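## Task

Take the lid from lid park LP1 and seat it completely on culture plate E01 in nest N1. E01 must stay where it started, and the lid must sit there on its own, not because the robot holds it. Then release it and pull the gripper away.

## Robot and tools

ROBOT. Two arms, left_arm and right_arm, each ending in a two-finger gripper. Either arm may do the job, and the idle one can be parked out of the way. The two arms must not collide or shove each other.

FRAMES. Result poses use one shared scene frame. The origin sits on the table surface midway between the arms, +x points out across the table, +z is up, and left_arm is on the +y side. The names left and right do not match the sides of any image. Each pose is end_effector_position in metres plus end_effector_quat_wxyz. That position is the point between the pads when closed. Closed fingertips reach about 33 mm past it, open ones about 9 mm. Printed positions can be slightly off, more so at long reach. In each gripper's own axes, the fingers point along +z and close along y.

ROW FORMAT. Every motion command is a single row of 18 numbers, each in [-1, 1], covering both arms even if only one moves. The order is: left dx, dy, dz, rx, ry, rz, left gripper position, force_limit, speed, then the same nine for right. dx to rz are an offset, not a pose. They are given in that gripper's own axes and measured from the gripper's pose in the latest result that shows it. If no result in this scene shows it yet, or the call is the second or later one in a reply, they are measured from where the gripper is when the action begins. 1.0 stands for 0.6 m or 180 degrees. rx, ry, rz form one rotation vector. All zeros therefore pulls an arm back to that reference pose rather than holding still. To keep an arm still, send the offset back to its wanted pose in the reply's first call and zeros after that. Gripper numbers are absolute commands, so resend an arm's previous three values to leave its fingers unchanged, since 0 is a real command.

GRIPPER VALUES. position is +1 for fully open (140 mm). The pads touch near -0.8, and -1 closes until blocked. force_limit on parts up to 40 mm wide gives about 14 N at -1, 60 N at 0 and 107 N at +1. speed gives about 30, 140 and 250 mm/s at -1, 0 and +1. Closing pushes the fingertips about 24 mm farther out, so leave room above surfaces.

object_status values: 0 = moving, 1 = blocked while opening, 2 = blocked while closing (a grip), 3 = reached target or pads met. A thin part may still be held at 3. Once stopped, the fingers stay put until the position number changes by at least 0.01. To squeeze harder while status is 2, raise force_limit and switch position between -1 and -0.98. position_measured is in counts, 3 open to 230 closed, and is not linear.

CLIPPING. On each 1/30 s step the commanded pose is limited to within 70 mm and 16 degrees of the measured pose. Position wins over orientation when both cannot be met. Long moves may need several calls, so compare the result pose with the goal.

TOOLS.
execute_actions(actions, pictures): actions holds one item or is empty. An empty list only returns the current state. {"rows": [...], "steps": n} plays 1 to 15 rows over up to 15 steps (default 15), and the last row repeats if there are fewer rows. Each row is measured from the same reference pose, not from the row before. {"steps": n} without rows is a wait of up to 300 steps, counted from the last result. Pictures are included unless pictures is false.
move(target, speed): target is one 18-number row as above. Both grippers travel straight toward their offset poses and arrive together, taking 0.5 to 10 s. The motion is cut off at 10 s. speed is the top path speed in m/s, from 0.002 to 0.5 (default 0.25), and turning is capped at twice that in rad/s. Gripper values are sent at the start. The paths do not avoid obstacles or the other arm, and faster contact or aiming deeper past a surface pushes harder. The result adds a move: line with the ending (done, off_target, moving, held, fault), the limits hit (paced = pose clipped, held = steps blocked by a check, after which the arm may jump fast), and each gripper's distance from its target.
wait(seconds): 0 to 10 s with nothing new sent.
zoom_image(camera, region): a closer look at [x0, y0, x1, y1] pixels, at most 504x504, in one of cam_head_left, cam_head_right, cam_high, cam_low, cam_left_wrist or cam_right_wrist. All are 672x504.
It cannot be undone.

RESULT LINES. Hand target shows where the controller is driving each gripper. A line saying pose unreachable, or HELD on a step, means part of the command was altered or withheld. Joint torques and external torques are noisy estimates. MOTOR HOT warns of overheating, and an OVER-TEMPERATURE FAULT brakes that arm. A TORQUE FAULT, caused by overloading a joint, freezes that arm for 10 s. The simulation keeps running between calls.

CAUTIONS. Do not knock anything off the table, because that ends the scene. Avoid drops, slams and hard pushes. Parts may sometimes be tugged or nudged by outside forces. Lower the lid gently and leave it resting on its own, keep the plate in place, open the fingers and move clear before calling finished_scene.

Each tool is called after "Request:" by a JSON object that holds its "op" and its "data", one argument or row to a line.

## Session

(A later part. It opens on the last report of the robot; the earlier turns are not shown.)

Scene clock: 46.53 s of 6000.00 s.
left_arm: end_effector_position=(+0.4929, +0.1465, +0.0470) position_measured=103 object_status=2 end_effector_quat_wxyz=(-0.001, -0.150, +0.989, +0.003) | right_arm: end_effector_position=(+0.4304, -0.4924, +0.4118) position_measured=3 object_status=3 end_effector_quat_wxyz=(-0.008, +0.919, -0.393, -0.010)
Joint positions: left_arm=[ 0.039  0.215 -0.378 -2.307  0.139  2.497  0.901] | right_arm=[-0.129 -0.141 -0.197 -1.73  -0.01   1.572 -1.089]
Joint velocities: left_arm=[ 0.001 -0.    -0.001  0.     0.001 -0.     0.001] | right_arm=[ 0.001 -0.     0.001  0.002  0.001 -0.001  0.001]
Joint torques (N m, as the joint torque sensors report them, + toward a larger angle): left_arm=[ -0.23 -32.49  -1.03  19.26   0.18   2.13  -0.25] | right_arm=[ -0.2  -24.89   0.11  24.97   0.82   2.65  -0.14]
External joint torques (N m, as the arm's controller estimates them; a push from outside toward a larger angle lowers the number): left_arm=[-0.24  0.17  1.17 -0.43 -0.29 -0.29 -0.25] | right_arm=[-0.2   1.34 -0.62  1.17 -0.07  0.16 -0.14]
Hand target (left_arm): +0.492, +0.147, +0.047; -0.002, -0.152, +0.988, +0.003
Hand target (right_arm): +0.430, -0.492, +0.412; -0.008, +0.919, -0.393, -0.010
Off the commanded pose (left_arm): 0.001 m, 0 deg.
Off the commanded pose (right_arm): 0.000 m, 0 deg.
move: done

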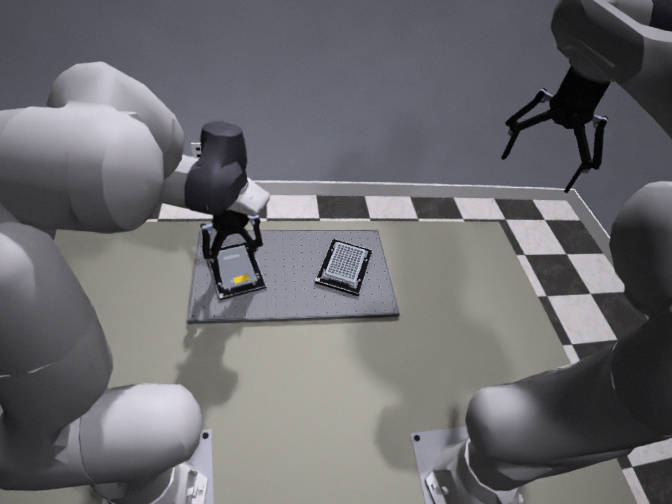

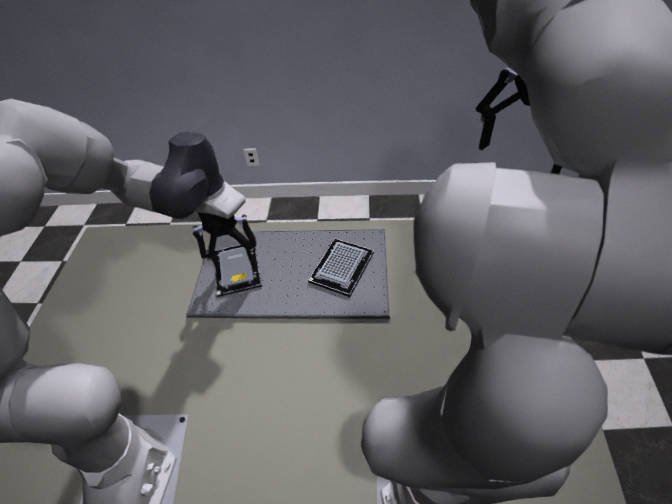

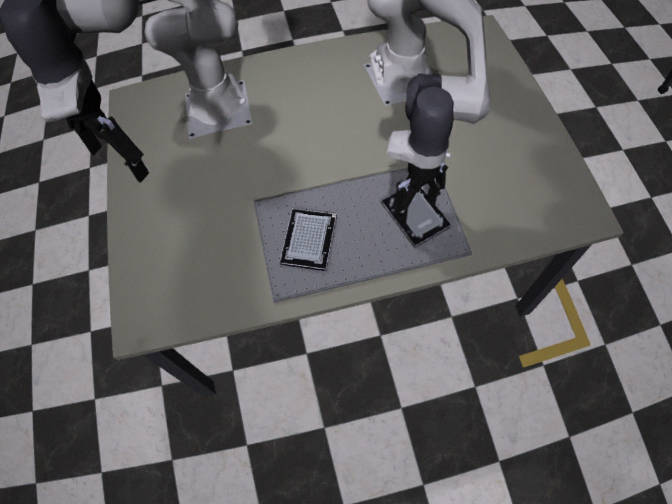

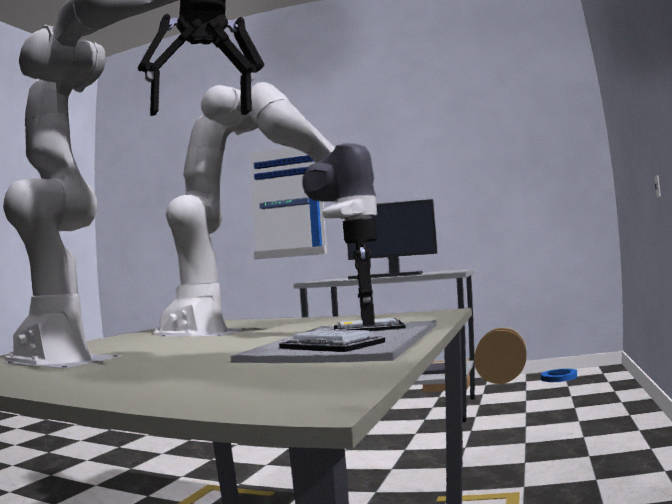

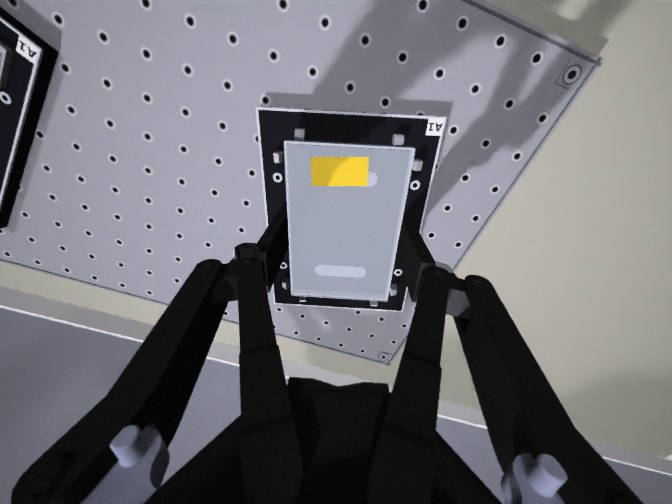

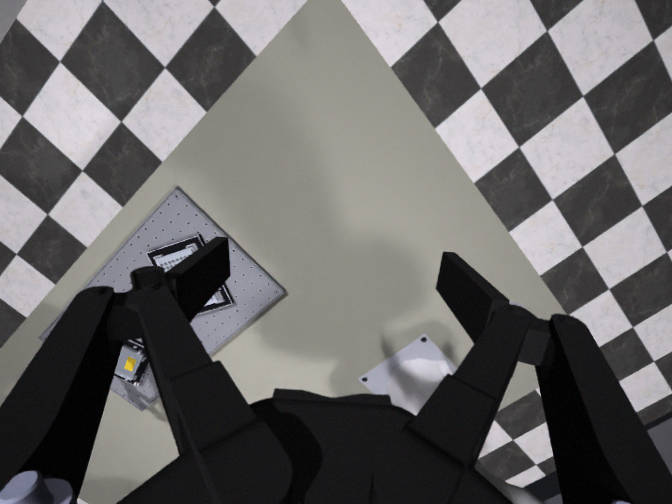

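Request:
{"op": "move", "data": {
  "target": [0,0,-0.095,0,0,0,-1,-0.5,-1,0,0,0,0,0,0,1,0,0],
  "speed": 0.06
}}

Request:
{"op": "move", "data": {
  "target": [0.1487,-0.4712,0,0,0,0.2317,-1,-0.5,-1,0,0,0,0,0,0,1,0,0],
  "speed": 0.15
}}

Request:
{"op": "zoom_image", "data": {
  "camera": "cam_left_wrist",
  "region": [230, 80, 460, 310]
}}

Scene clock: 51.03 s of 6000.00 s.
left_arm: end_effector_position=(+0.4925, +0.1459, +0.1031) position_measured=103 object_status=2 end_effector_quat_wxyz=(-0.000, -0.153, +0.988, +0.002) | right_arm: end_effector_position=(+0.4304, -0.4924, +0.4118) position_measured=3 object_status=3 end_effector_quat_wxyz=(-0.008, +0.919, -0.393, -0.010)
Joint positions: left_arm=[ 0.046  0.096 -0.393 -2.284  0.057  2.369  0.951] | right_arm=[-0.129 -0.141 -0.197 -1.73  -0.01   1.572 -1.089]
Joint velocities: left_arm=[ 0.     0.    -0.001  0.    -0.003 -0.011  0.012] | right_arm=[-0.     0.001  0.001 -0.    -0.001 -0.001 -0.   ]
Joint torques (N m, as the joint torque sensors report them, + toward a larger angle): left_arm=[  0.31 -31.3   -0.76  21.81  -0.17   2.02   0.18] | right_arm=[ -0.21 -24.64   0.36  25.03   0.85   2.62  -0.12]
External joint torques (N m, as the arm's controller estimates them; a push from outside toward a larger angle lowers the number): left_arm=[ 0.25 -0.94  0.2   0.43 -0.72 -0.41  0.18] | right_arm=[-0.29  1.38 -0.47  1.37 -0.04  0.15 -0.12]
Hand target (left_arm): +0.492, +0.145, +0.104; -0.002, -0.149, +0.989, +0.002
Hand target (right_arm): +0.430, -0.492, +0.412; -0.008, +0.919, -0.393, -0.010
Off the commanded pose (left_arm): 0.001 m, 0 deg.
Off the commanded pose (right_arm): 0.000 m, 0 deg.
After step 90, 0.07 s passed at rest.
move: done

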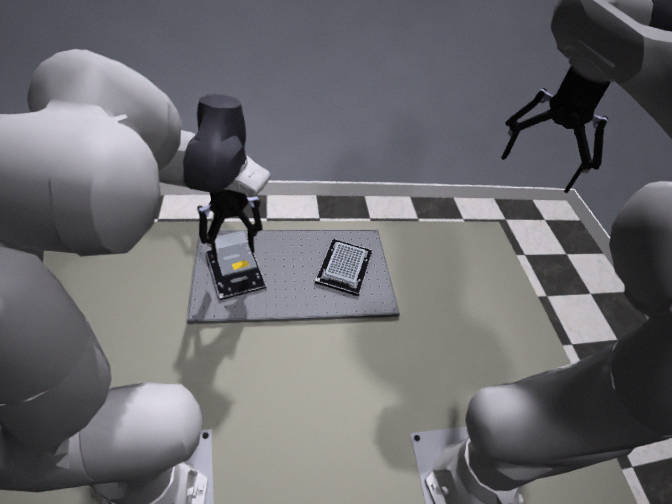

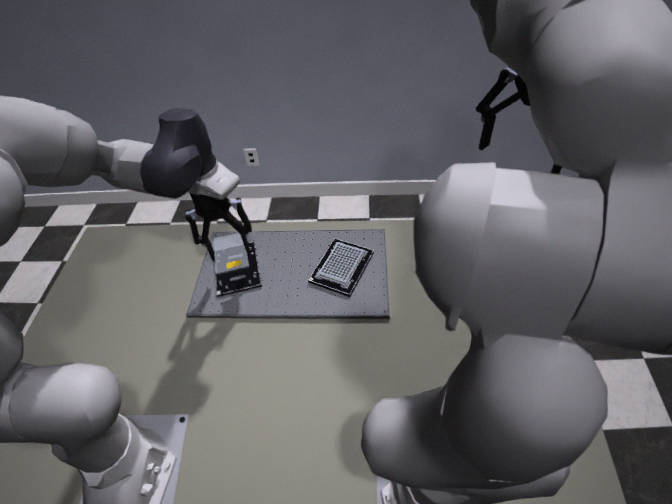

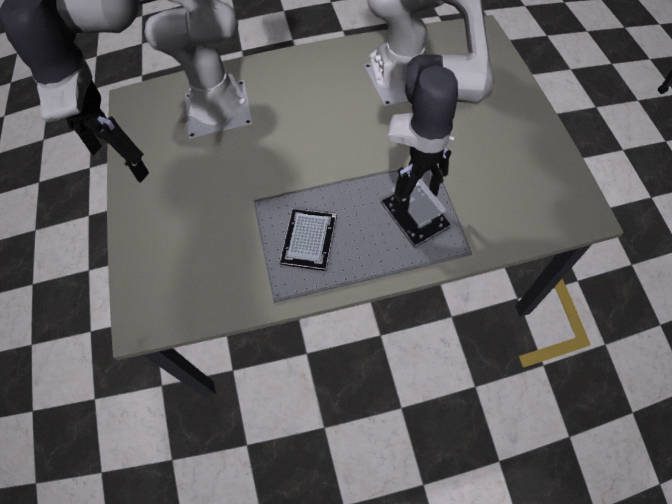

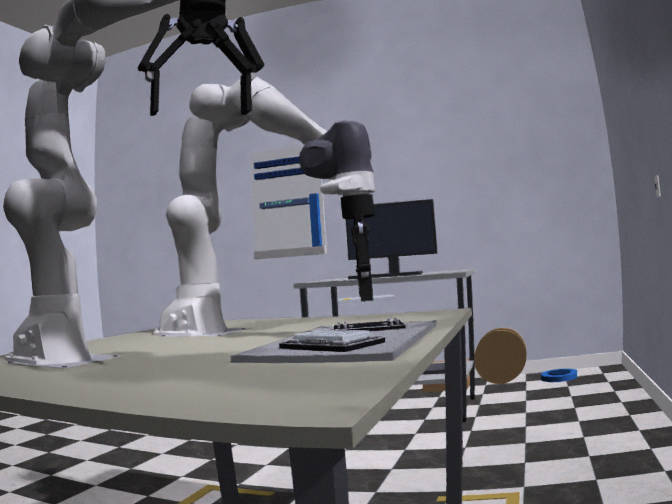

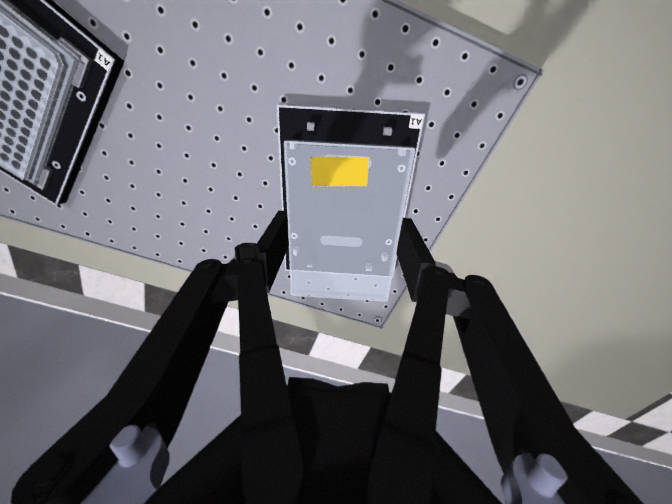

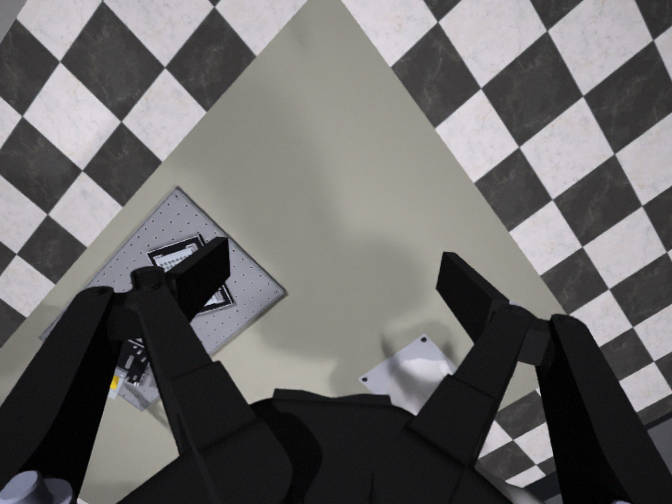

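Scene clock: 54.03 s of 6000.00 s.
left_arm: end_effector_position=(+0.4854, -0.1476, +0.1003) position_measured=103 object_status=2 end_effector_quat_wxyz=(-0.002, +0.205, +0.979, +0.006) | right_arm: end_effector_position=(+0.4304, -0.4924, +0.4118) position_measured=3 object_status=3 end_effector_quat_wxyz=(-0.008, +0.919, -0.393, -0.010)
Joint positions: left_arm=[-0.32   0.532 -0.548 -1.724  0.332  2.154  1.062] | right_arm=[-0.129 -0.141 -0.197 -1.73  -0.01   1.572 -1.089]
Joint velocities: left_arm=[ 0.     0.     0.     0.002  0.001 -0.01   0.016] | right_arm=[ 0.     0.001 -0.     0.001 -0.    -0.    -0.   ]
Joint torques (N m, as the joint torque sensors report them, + toward a larger angle): left_arm=[  0.32 -42.24  -7.85  23.35   1.25   1.99   0.11] | right_arm=[ -0.2  -25.01   0.04  25.21   0.81   2.62  -0.13]
External joint torques (N m, as the arm's controller estimates them; a push from outside toward a larger angle lowers the number): left_arm=[ 0.26  0.91  0.31  0.91  0.58 -0.43  0.11] | right_arm=[-0.17  1.16 -0.67  1.45 -0.07  0.13 -0.13]
Hand target (left_arm): +0.485, -0.147, +0.100; -0.003, +0.210, +0.978, +0.007
Hand target (right_arm): +0.430, -0.492, +0.412; -0.008, +0.919, -0.393, -0.010
Off the commanded pose (left_arm): 0.008 m, 1 deg.
Off the commanded pose (right_arm): 0.000 m, 0 deg.
move: off_target (left_arm)

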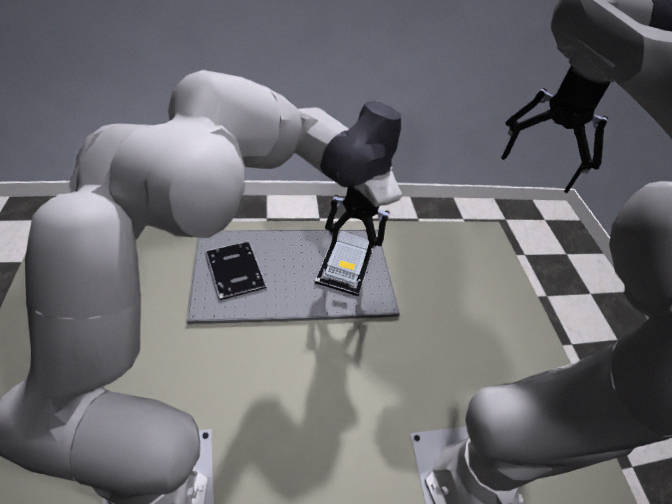

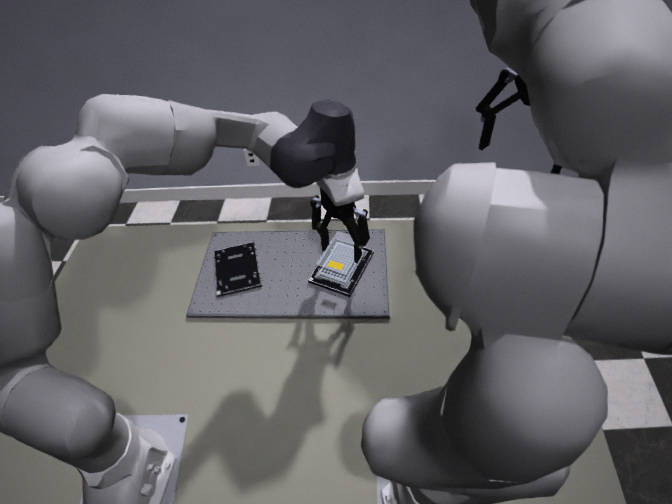

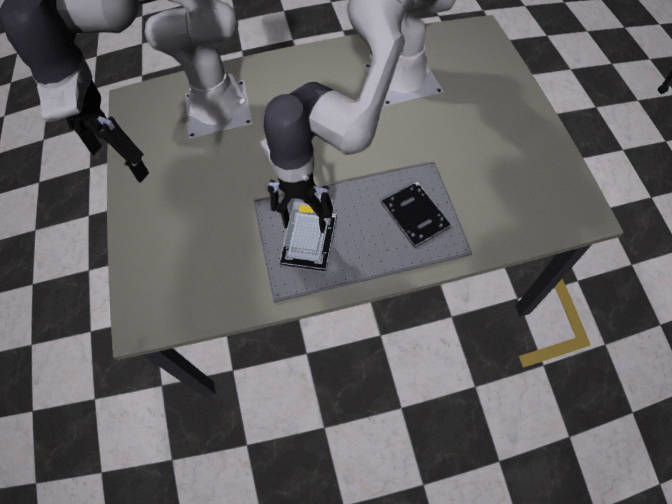

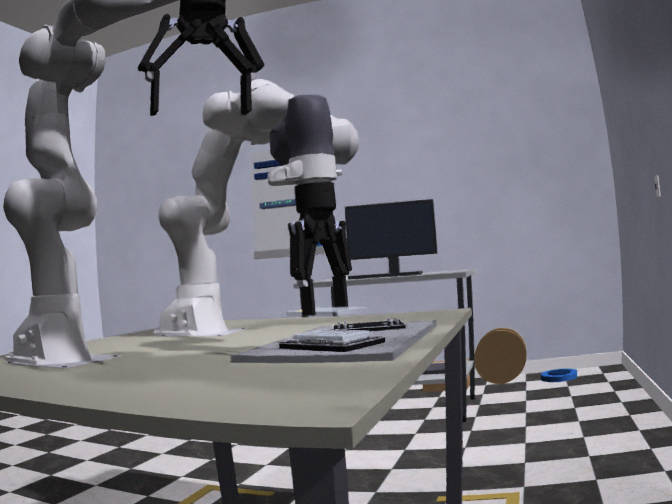

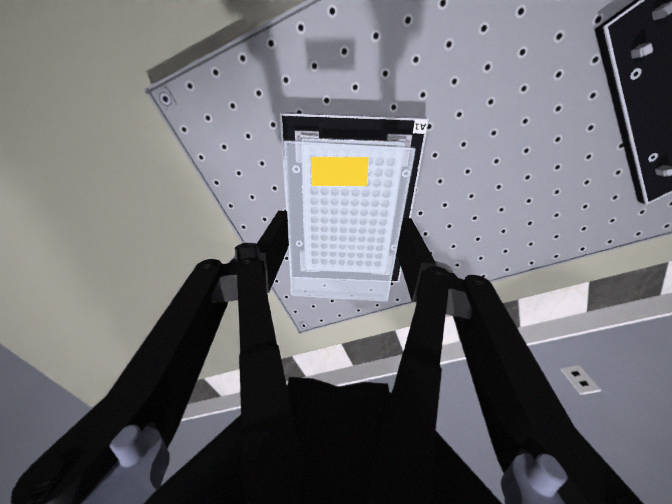

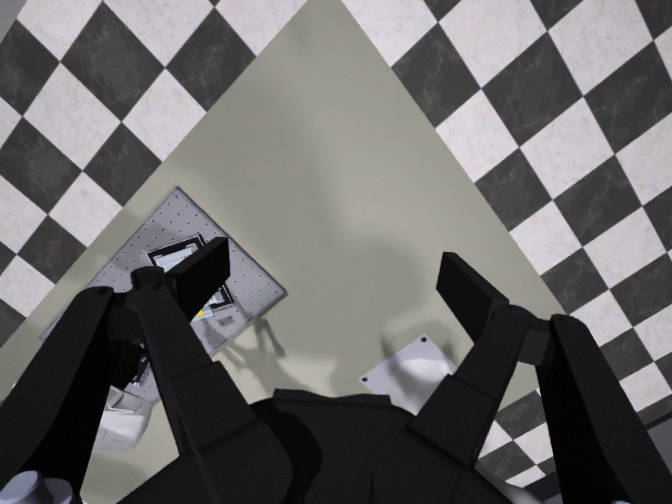

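Region (230, 80, 460, 310) of cam_left_wrist's 672x504 image, scaled by 2.191, with more detail than that image has.

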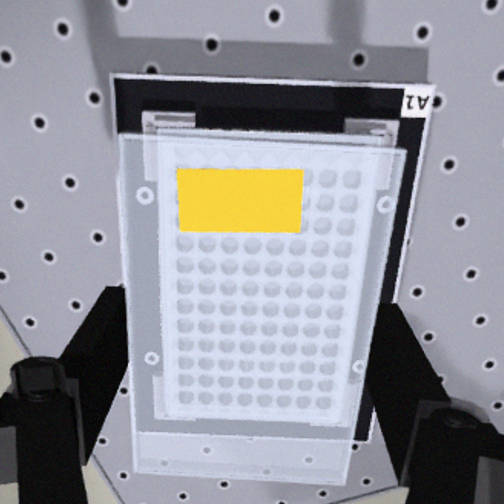

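Request:
{"op": "move", "data": {
  "target": [-0.0092,0.0067,0.054,0.0018,-0.002,-0.0075,-1,-0.5,-1,0,0,0,0,0,0,1,0,0],
  "speed": 0.03
}}

Request:
{"op": "zoom_image", "data": {
  "camera": "cam_left_wrist",
  "region": [265, 110, 435, 190]
}}

Request:
{"op": "zoom_image", "data": {
  "camera": "cam_left_wrist",
  "region": [270, 250, 410, 310]
}}

Request:
{"op": "zoom_image", "data": {
  "camera": "cam_low",
  "region": [275, 305, 390, 355]
}}

Scene clock: 64.87 s of 6000.00 s.
left_arm: end_effector_position=(+0.4921, -0.1458, +0.0689) position_measured=103 object_status=2 end_effector_quat_wxyz=(-0.001, +0.196, +0.981, +0.003) | right_arm: end_effector_position=(+0.4304, -0.4924, +0.4118) position_measured=3 object_status=3 end_effector_quat_wxyz=(-0.008, +0.919, -0.393, -0.010)
Joint positions: left_arm=[-0.331  0.582 -0.521 -1.731  0.353  2.213  1.042] | right_arm=[-0.129 -0.141 -0.197 -1.73  -0.01   1.572 -1.089]
Joint velocities: left_arm=[-0.003 -0.001 -0.001 -0.002  0.001  0.013 -0.011] | right_arm=[ 0.    -0.001  0.001 -0.    -0.001  0.001 -0.001]
Joint torques (N m, as the joint torque sensors report them, + toward a larger angle): left_arm=[ -1.32 -43.86  -6.47  20.4    1.17   2.72  -0.32] | right_arm=[ -0.09 -24.92   0.13  25.37   0.8    2.64  -0.11]
External joint torques (N m, as the arm's controller estimates them; a push from outside toward a larger angle lowers the number): left_arm=[-1.3   0.27  2.04 -1.38  0.53  0.31 -0.32] | right_arm=[-0.19  1.35 -0.72  1.56 -0.1   0.15 -0.1 ]
Hand target (left_arm): +0.493, -0.146, +0.068; +0.001, +0.193, +0.981, +0.003
Hand target (right_arm): +0.430, -0.492, +0.412; -0.008, +0.919, -0.393, -0.010
Off the commanded pose (left_arm): 0.001 m, 0 deg.
Off the commanded pose (right_arm): 0.000 m, 0 deg.
After step 90, 6.43 s passed at rest.
move: done

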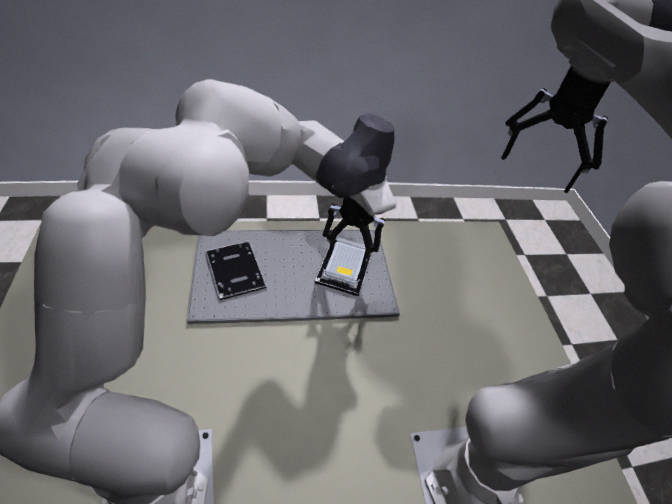

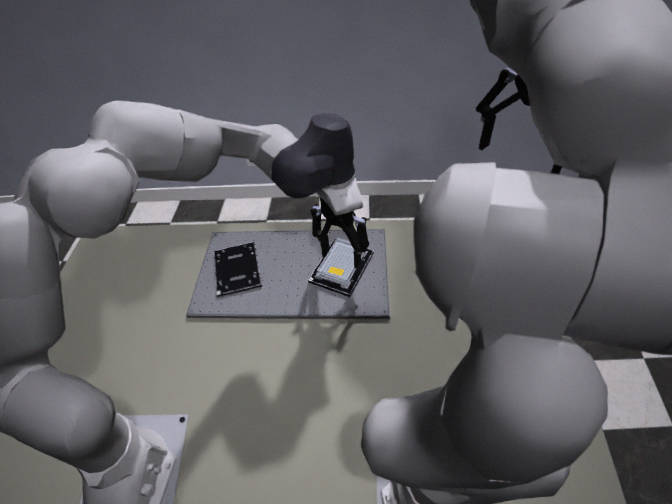

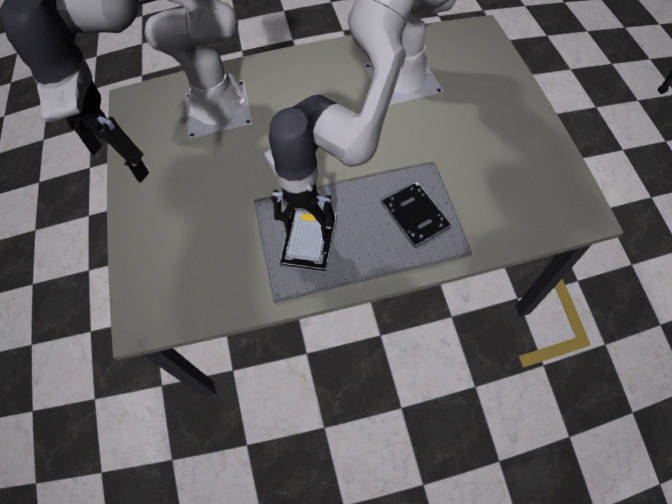

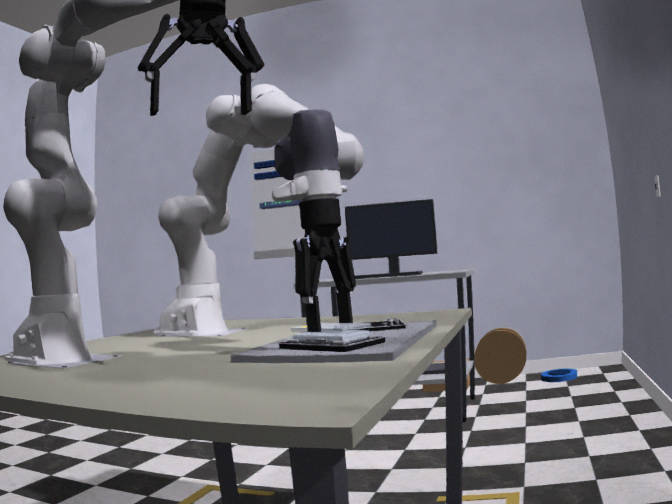

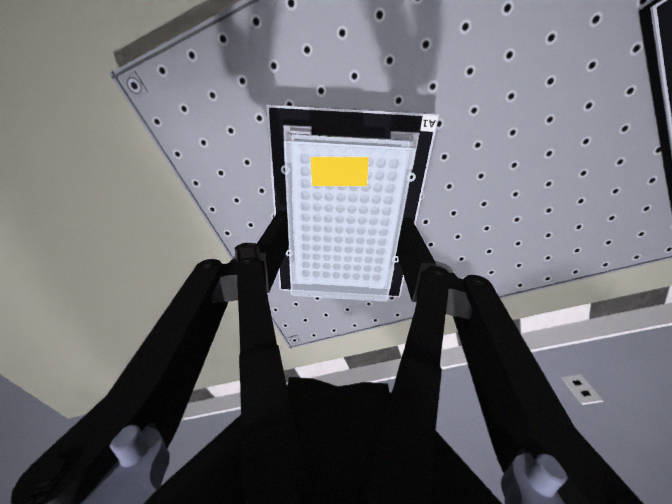

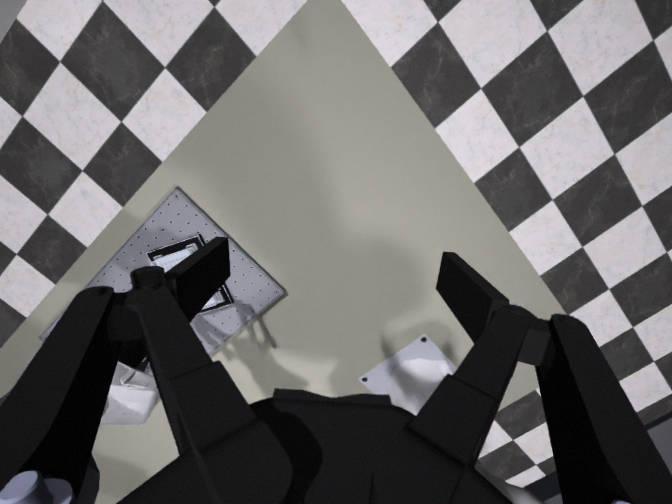

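Region (265, 110, 435, 190) of cam_left_wrist's 672x504 image, scaled by 2.965, with more detail than that image has; it fills the top 237 rows of this view, and the rest is white.

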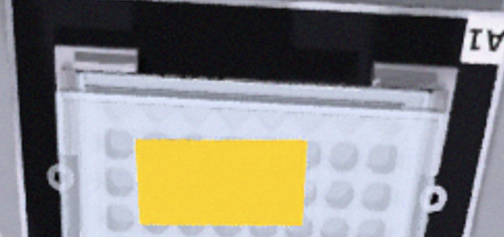

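Region (270, 250, 410, 310) of cam_left_wrist's 672x504 image, scaled by 3.600, with more detail than that image has; it fills the top 216 rows of this view, and the rest is white.

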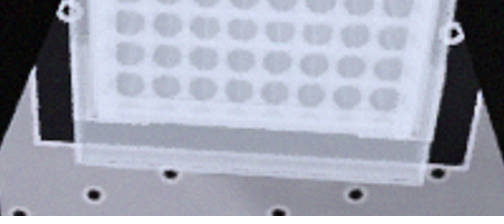

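Region (275, 305, 390, 355) of cam_low's 672x504 image, scaled by 4.383, with more detail than that image has; it fills the top 219 rows of this view, and the rest is white.

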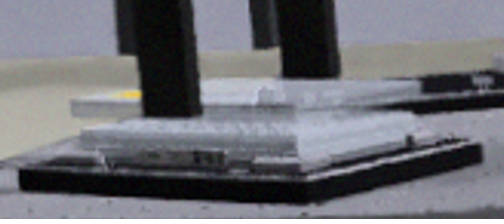

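Request:
{"op": "move", "data": {
  "target": [0,0,0.0105,0,0,0.001,-1,-0.5,-1,0,0,0,0,0,0,1,0,0],
  "speed": 0.008
}}

Request:
{"op": "zoom_image", "data": {
  "camera": "cam_left_wrist",
  "region": [265, 110, 435, 190]
}}

Request:
{"op": "zoom_image", "data": {
  "camera": "cam_left_wrist",
  "region": [270, 250, 410, 310]
}}

Scene clock: 71.10 s of 6000.00 s.
left_arm: end_effector_position=(+0.4916, -0.1463, +0.0638) position_measured=103 object_status=2 end_effector_quat_wxyz=(-0.002, +0.196, +0.981, +0.002) | right_arm: end_effector_position=(+0.4304, -0.4924, +0.4118) position_measured=3 object_status=3 end_effector_quat_wxyz=(-0.008, +0.919, -0.393, -0.010)
Joint positions: left_arm=[-0.331  0.591 -0.521 -1.731  0.358  2.22   1.039] | right_arm=[-0.129 -0.141 -0.197 -1.73  -0.01   1.572 -1.089]
Joint velocities: left_arm=[ 0.     0.001 -0.     0.     0.003  0.003  0.001] | right_arm=[-0.    -0.    -0.     0.     0.     0.    -0.002]
Joint torques (N m, as the joint torque sensors report them, + toward a larger angle): left_arm=[  0.2  -43.34  -7.05  20.76   1.14   2.81   0.02] | right_arm=[  0.01 -24.71  -0.05  25.     0.82   2.63  -0.14]
External joint torques (N m, as the arm's controller estimates them; a push from outside toward a larger angle lowers the number): left_arm=[ 0.31  1.03  1.66 -0.99  0.5   0.38  0.02] | right_arm=[-0.02  1.39 -0.82  1.29 -0.08  0.14 -0.14]
Hand target (left_arm): +0.492, -0.146, +0.063; -0.001, +0.197, +0.980, +0.003
Hand target (right_arm): +0.430, -0.492, +0.412; -0.008, +0.919, -0.393, -0.010
Off the commanded pose (left_arm): 0.001 m, 0 deg.
Off the commanded pose (right_arm): 0.000 m, 0 deg.
After step 90, 2.20 s passed at rest.
move: done

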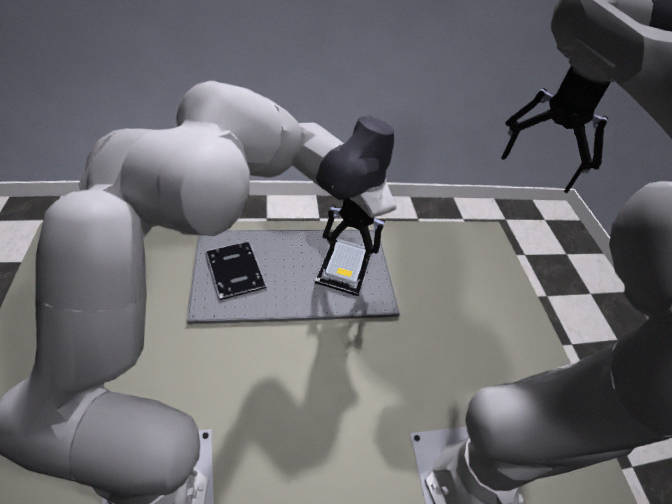

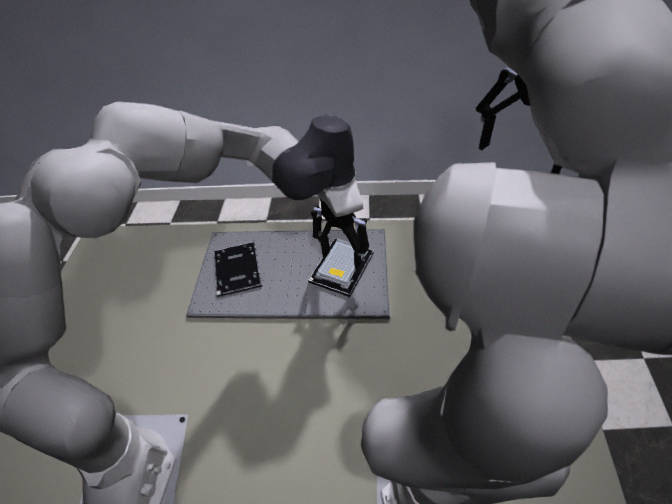

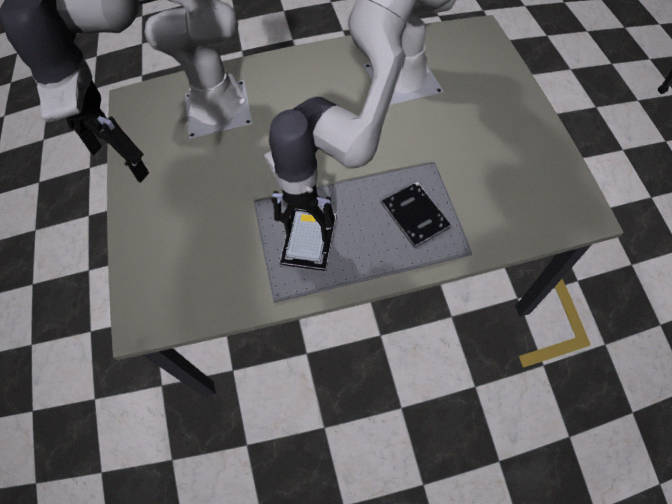

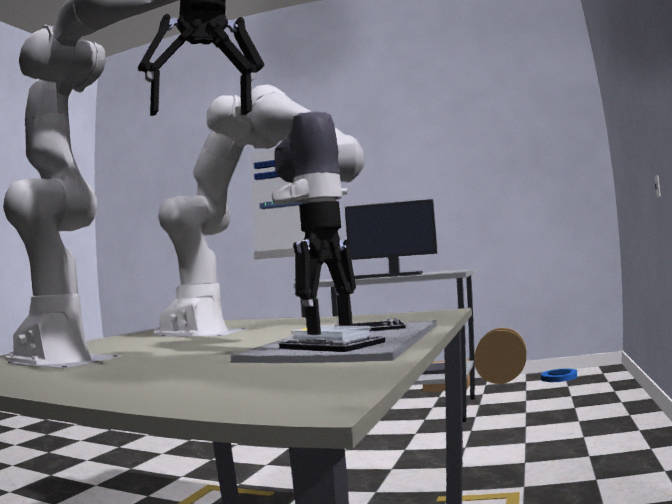

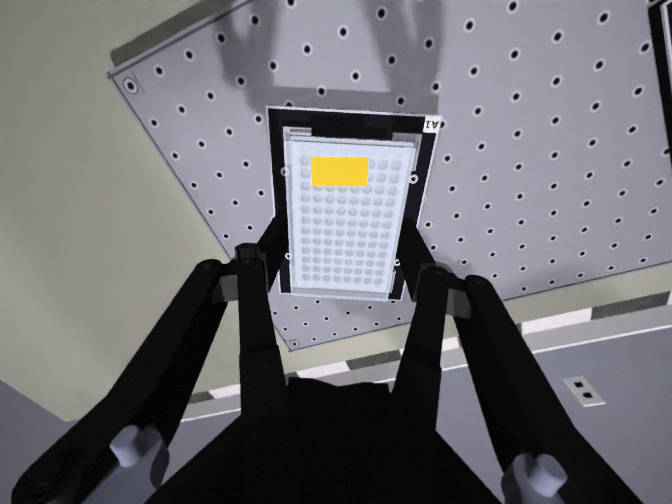

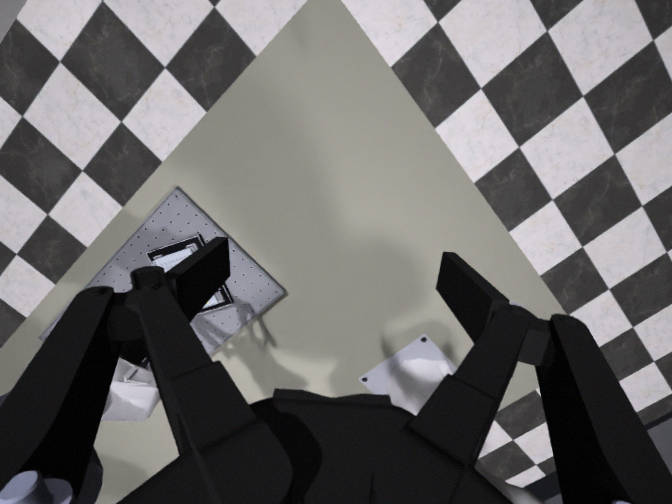

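Region (265, 110, 435, 190) of cam_left_wrist's 672x504 image, scaled by 2.965, with more detail than that image has; it fills the top 237 rows of this view, and the rest is white.

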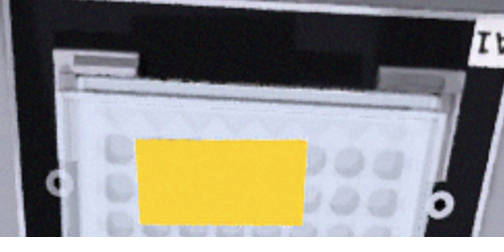

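Region (270, 250, 410, 310) of cam_left_wrist's 672x504 image, scaled by 3.600, with more detail than that image has; it fills the top 216 rows of this view, and the rest is white.

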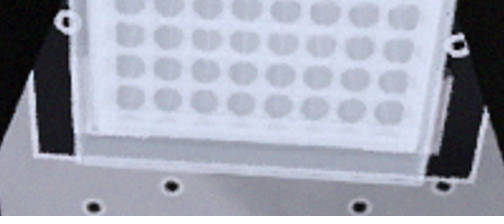

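Request:
{"op": "move", "data": {
  "target": [0,0.0035,0,0,0,0,-1,-0.5,-1,0,0,0,0,0,0,1,0,0],
  "speed": 0.004
}}

Request:
{"op": "zoom_image", "data": {
  "camera": "cam_left_wrist",
  "region": [265, 110, 435, 190]
}}

Request:
{"op": "zoom_image", "data": {
  "camera": "cam_left_wrist",
  "region": [270, 250, 410, 310]
}}

Scene clock: 74.73 s of 6000.00 s.
left_arm: end_effector_position=(+0.4924, -0.1448, +0.0634) position_measured=103 object_status=2 end_effector_quat_wxyz=(-0.002, +0.195, +0.981, +0.002) | right_arm: end_effector_position=(+0.4304, -0.4924, +0.4118) position_measured=3 object_status=3 end_effector_quat_wxyz=(-0.008, +0.919, -0.393, -0.010)
Joint positions: left_arm=[-0.328  0.591 -0.521 -1.732  0.359  2.221  1.039] | right_arm=[-0.129 -0.141 -0.197 -1.73  -0.01   1.572 -1.089]
Joint velocities: left_arm=[ 0.002 -0.     0.001 -0.    -0.    -0.    -0.001] | right_arm=[-0.001  0.     0.     0.001 -0.    -0.    -0.001]
Joint torques (N m, as the joint torque sensors report them, + toward a larger angle): left_arm=[  1.02 -44.96  -8.08  20.35   0.42   2.46   0.09] | right_arm=[ -0.17 -24.75   0.15  25.06   0.83   2.61  -0.11]
External joint torques (N m, as the arm's controller estimates them; a push from outside toward a larger angle lowers the number): left_arm=[ 0.84 -0.6   0.41 -1.45 -0.22  0.03  0.09] | right_arm=[-0.13  1.6  -0.55  1.2  -0.06  0.11 -0.11]
Hand target (left_arm): +0.492, -0.144, +0.064; -0.002, +0.196, +0.981, +0.002
Hand target (right_arm): +0.430, -0.492, +0.412; -0.008, +0.919, -0.393, -0.010
Off the commanded pose (left_arm): 0.001 m, 0 deg.
Off the commanded pose (right_arm): 0.000 m, 0 deg.
move: done

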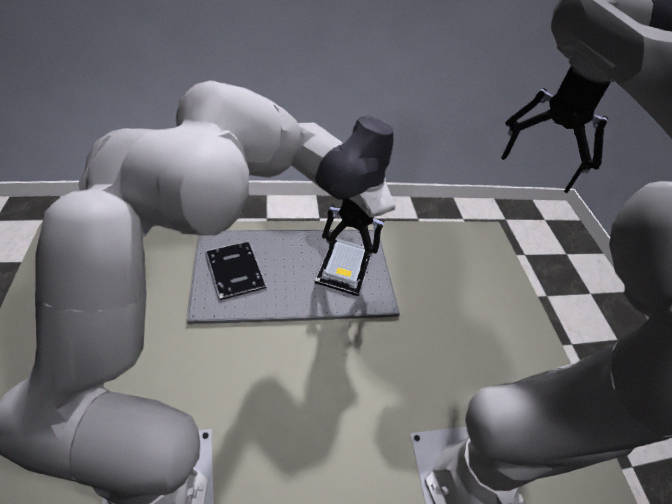

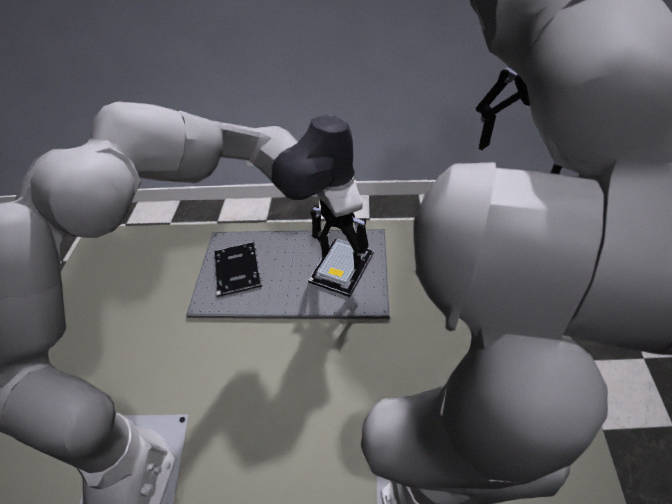

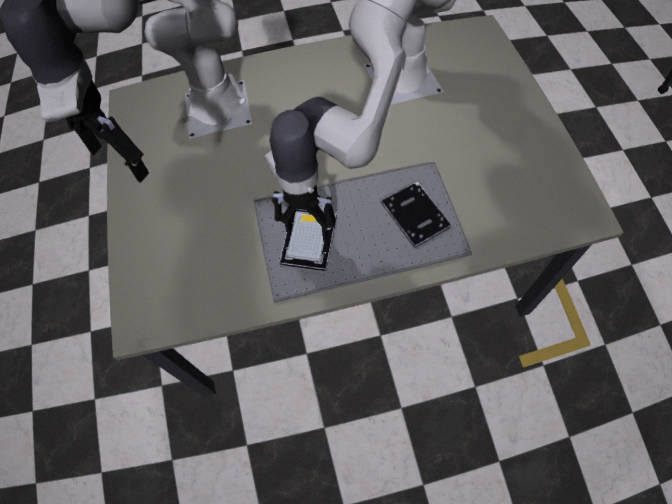

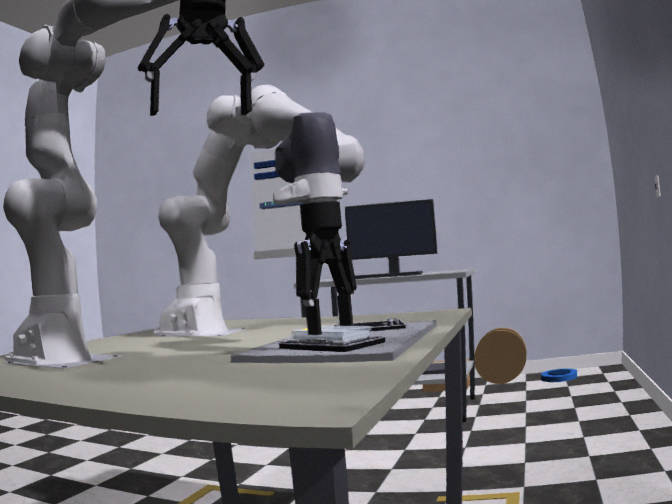

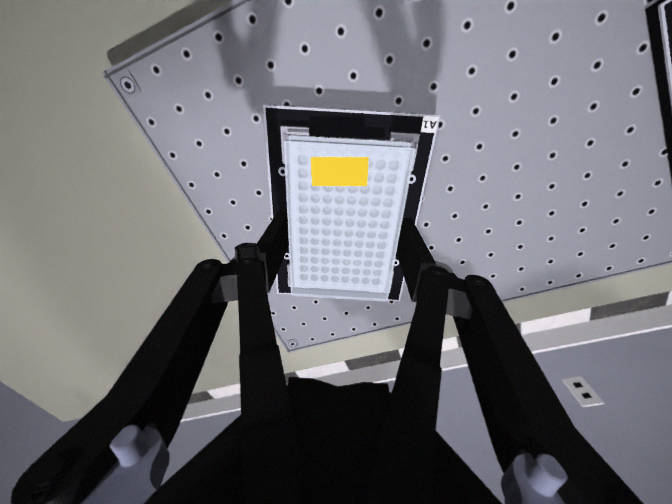

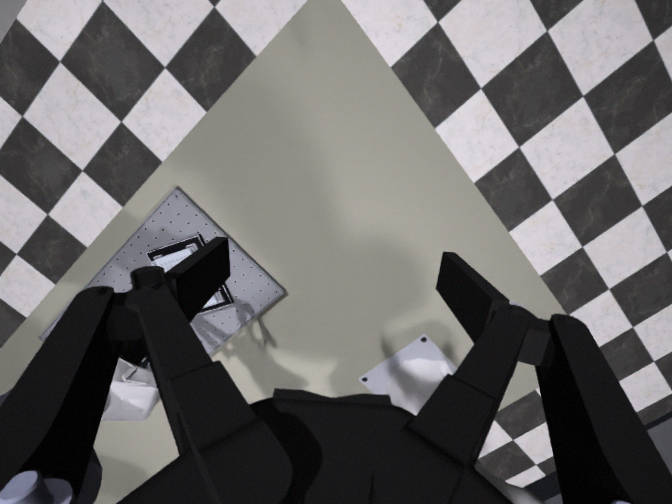

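Region (265, 110, 435, 190) of cam_left_wrist's 672x504 image, scaled by 2.965, with more detail than that image has; it fills the top 237 rows of this view, and the rest is white.

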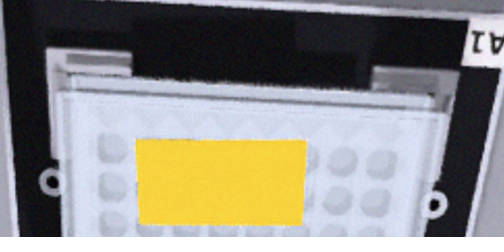

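Region (270, 250, 410, 310) of cam_left_wrist's 672x504 image, scaled by 3.600, with more detail than that image has; it fills the top 216 rows of this view, and the rest is white.

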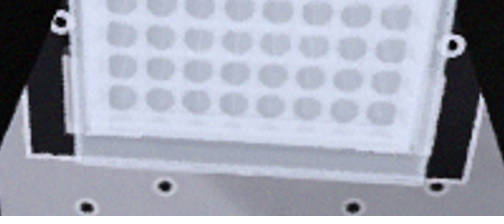

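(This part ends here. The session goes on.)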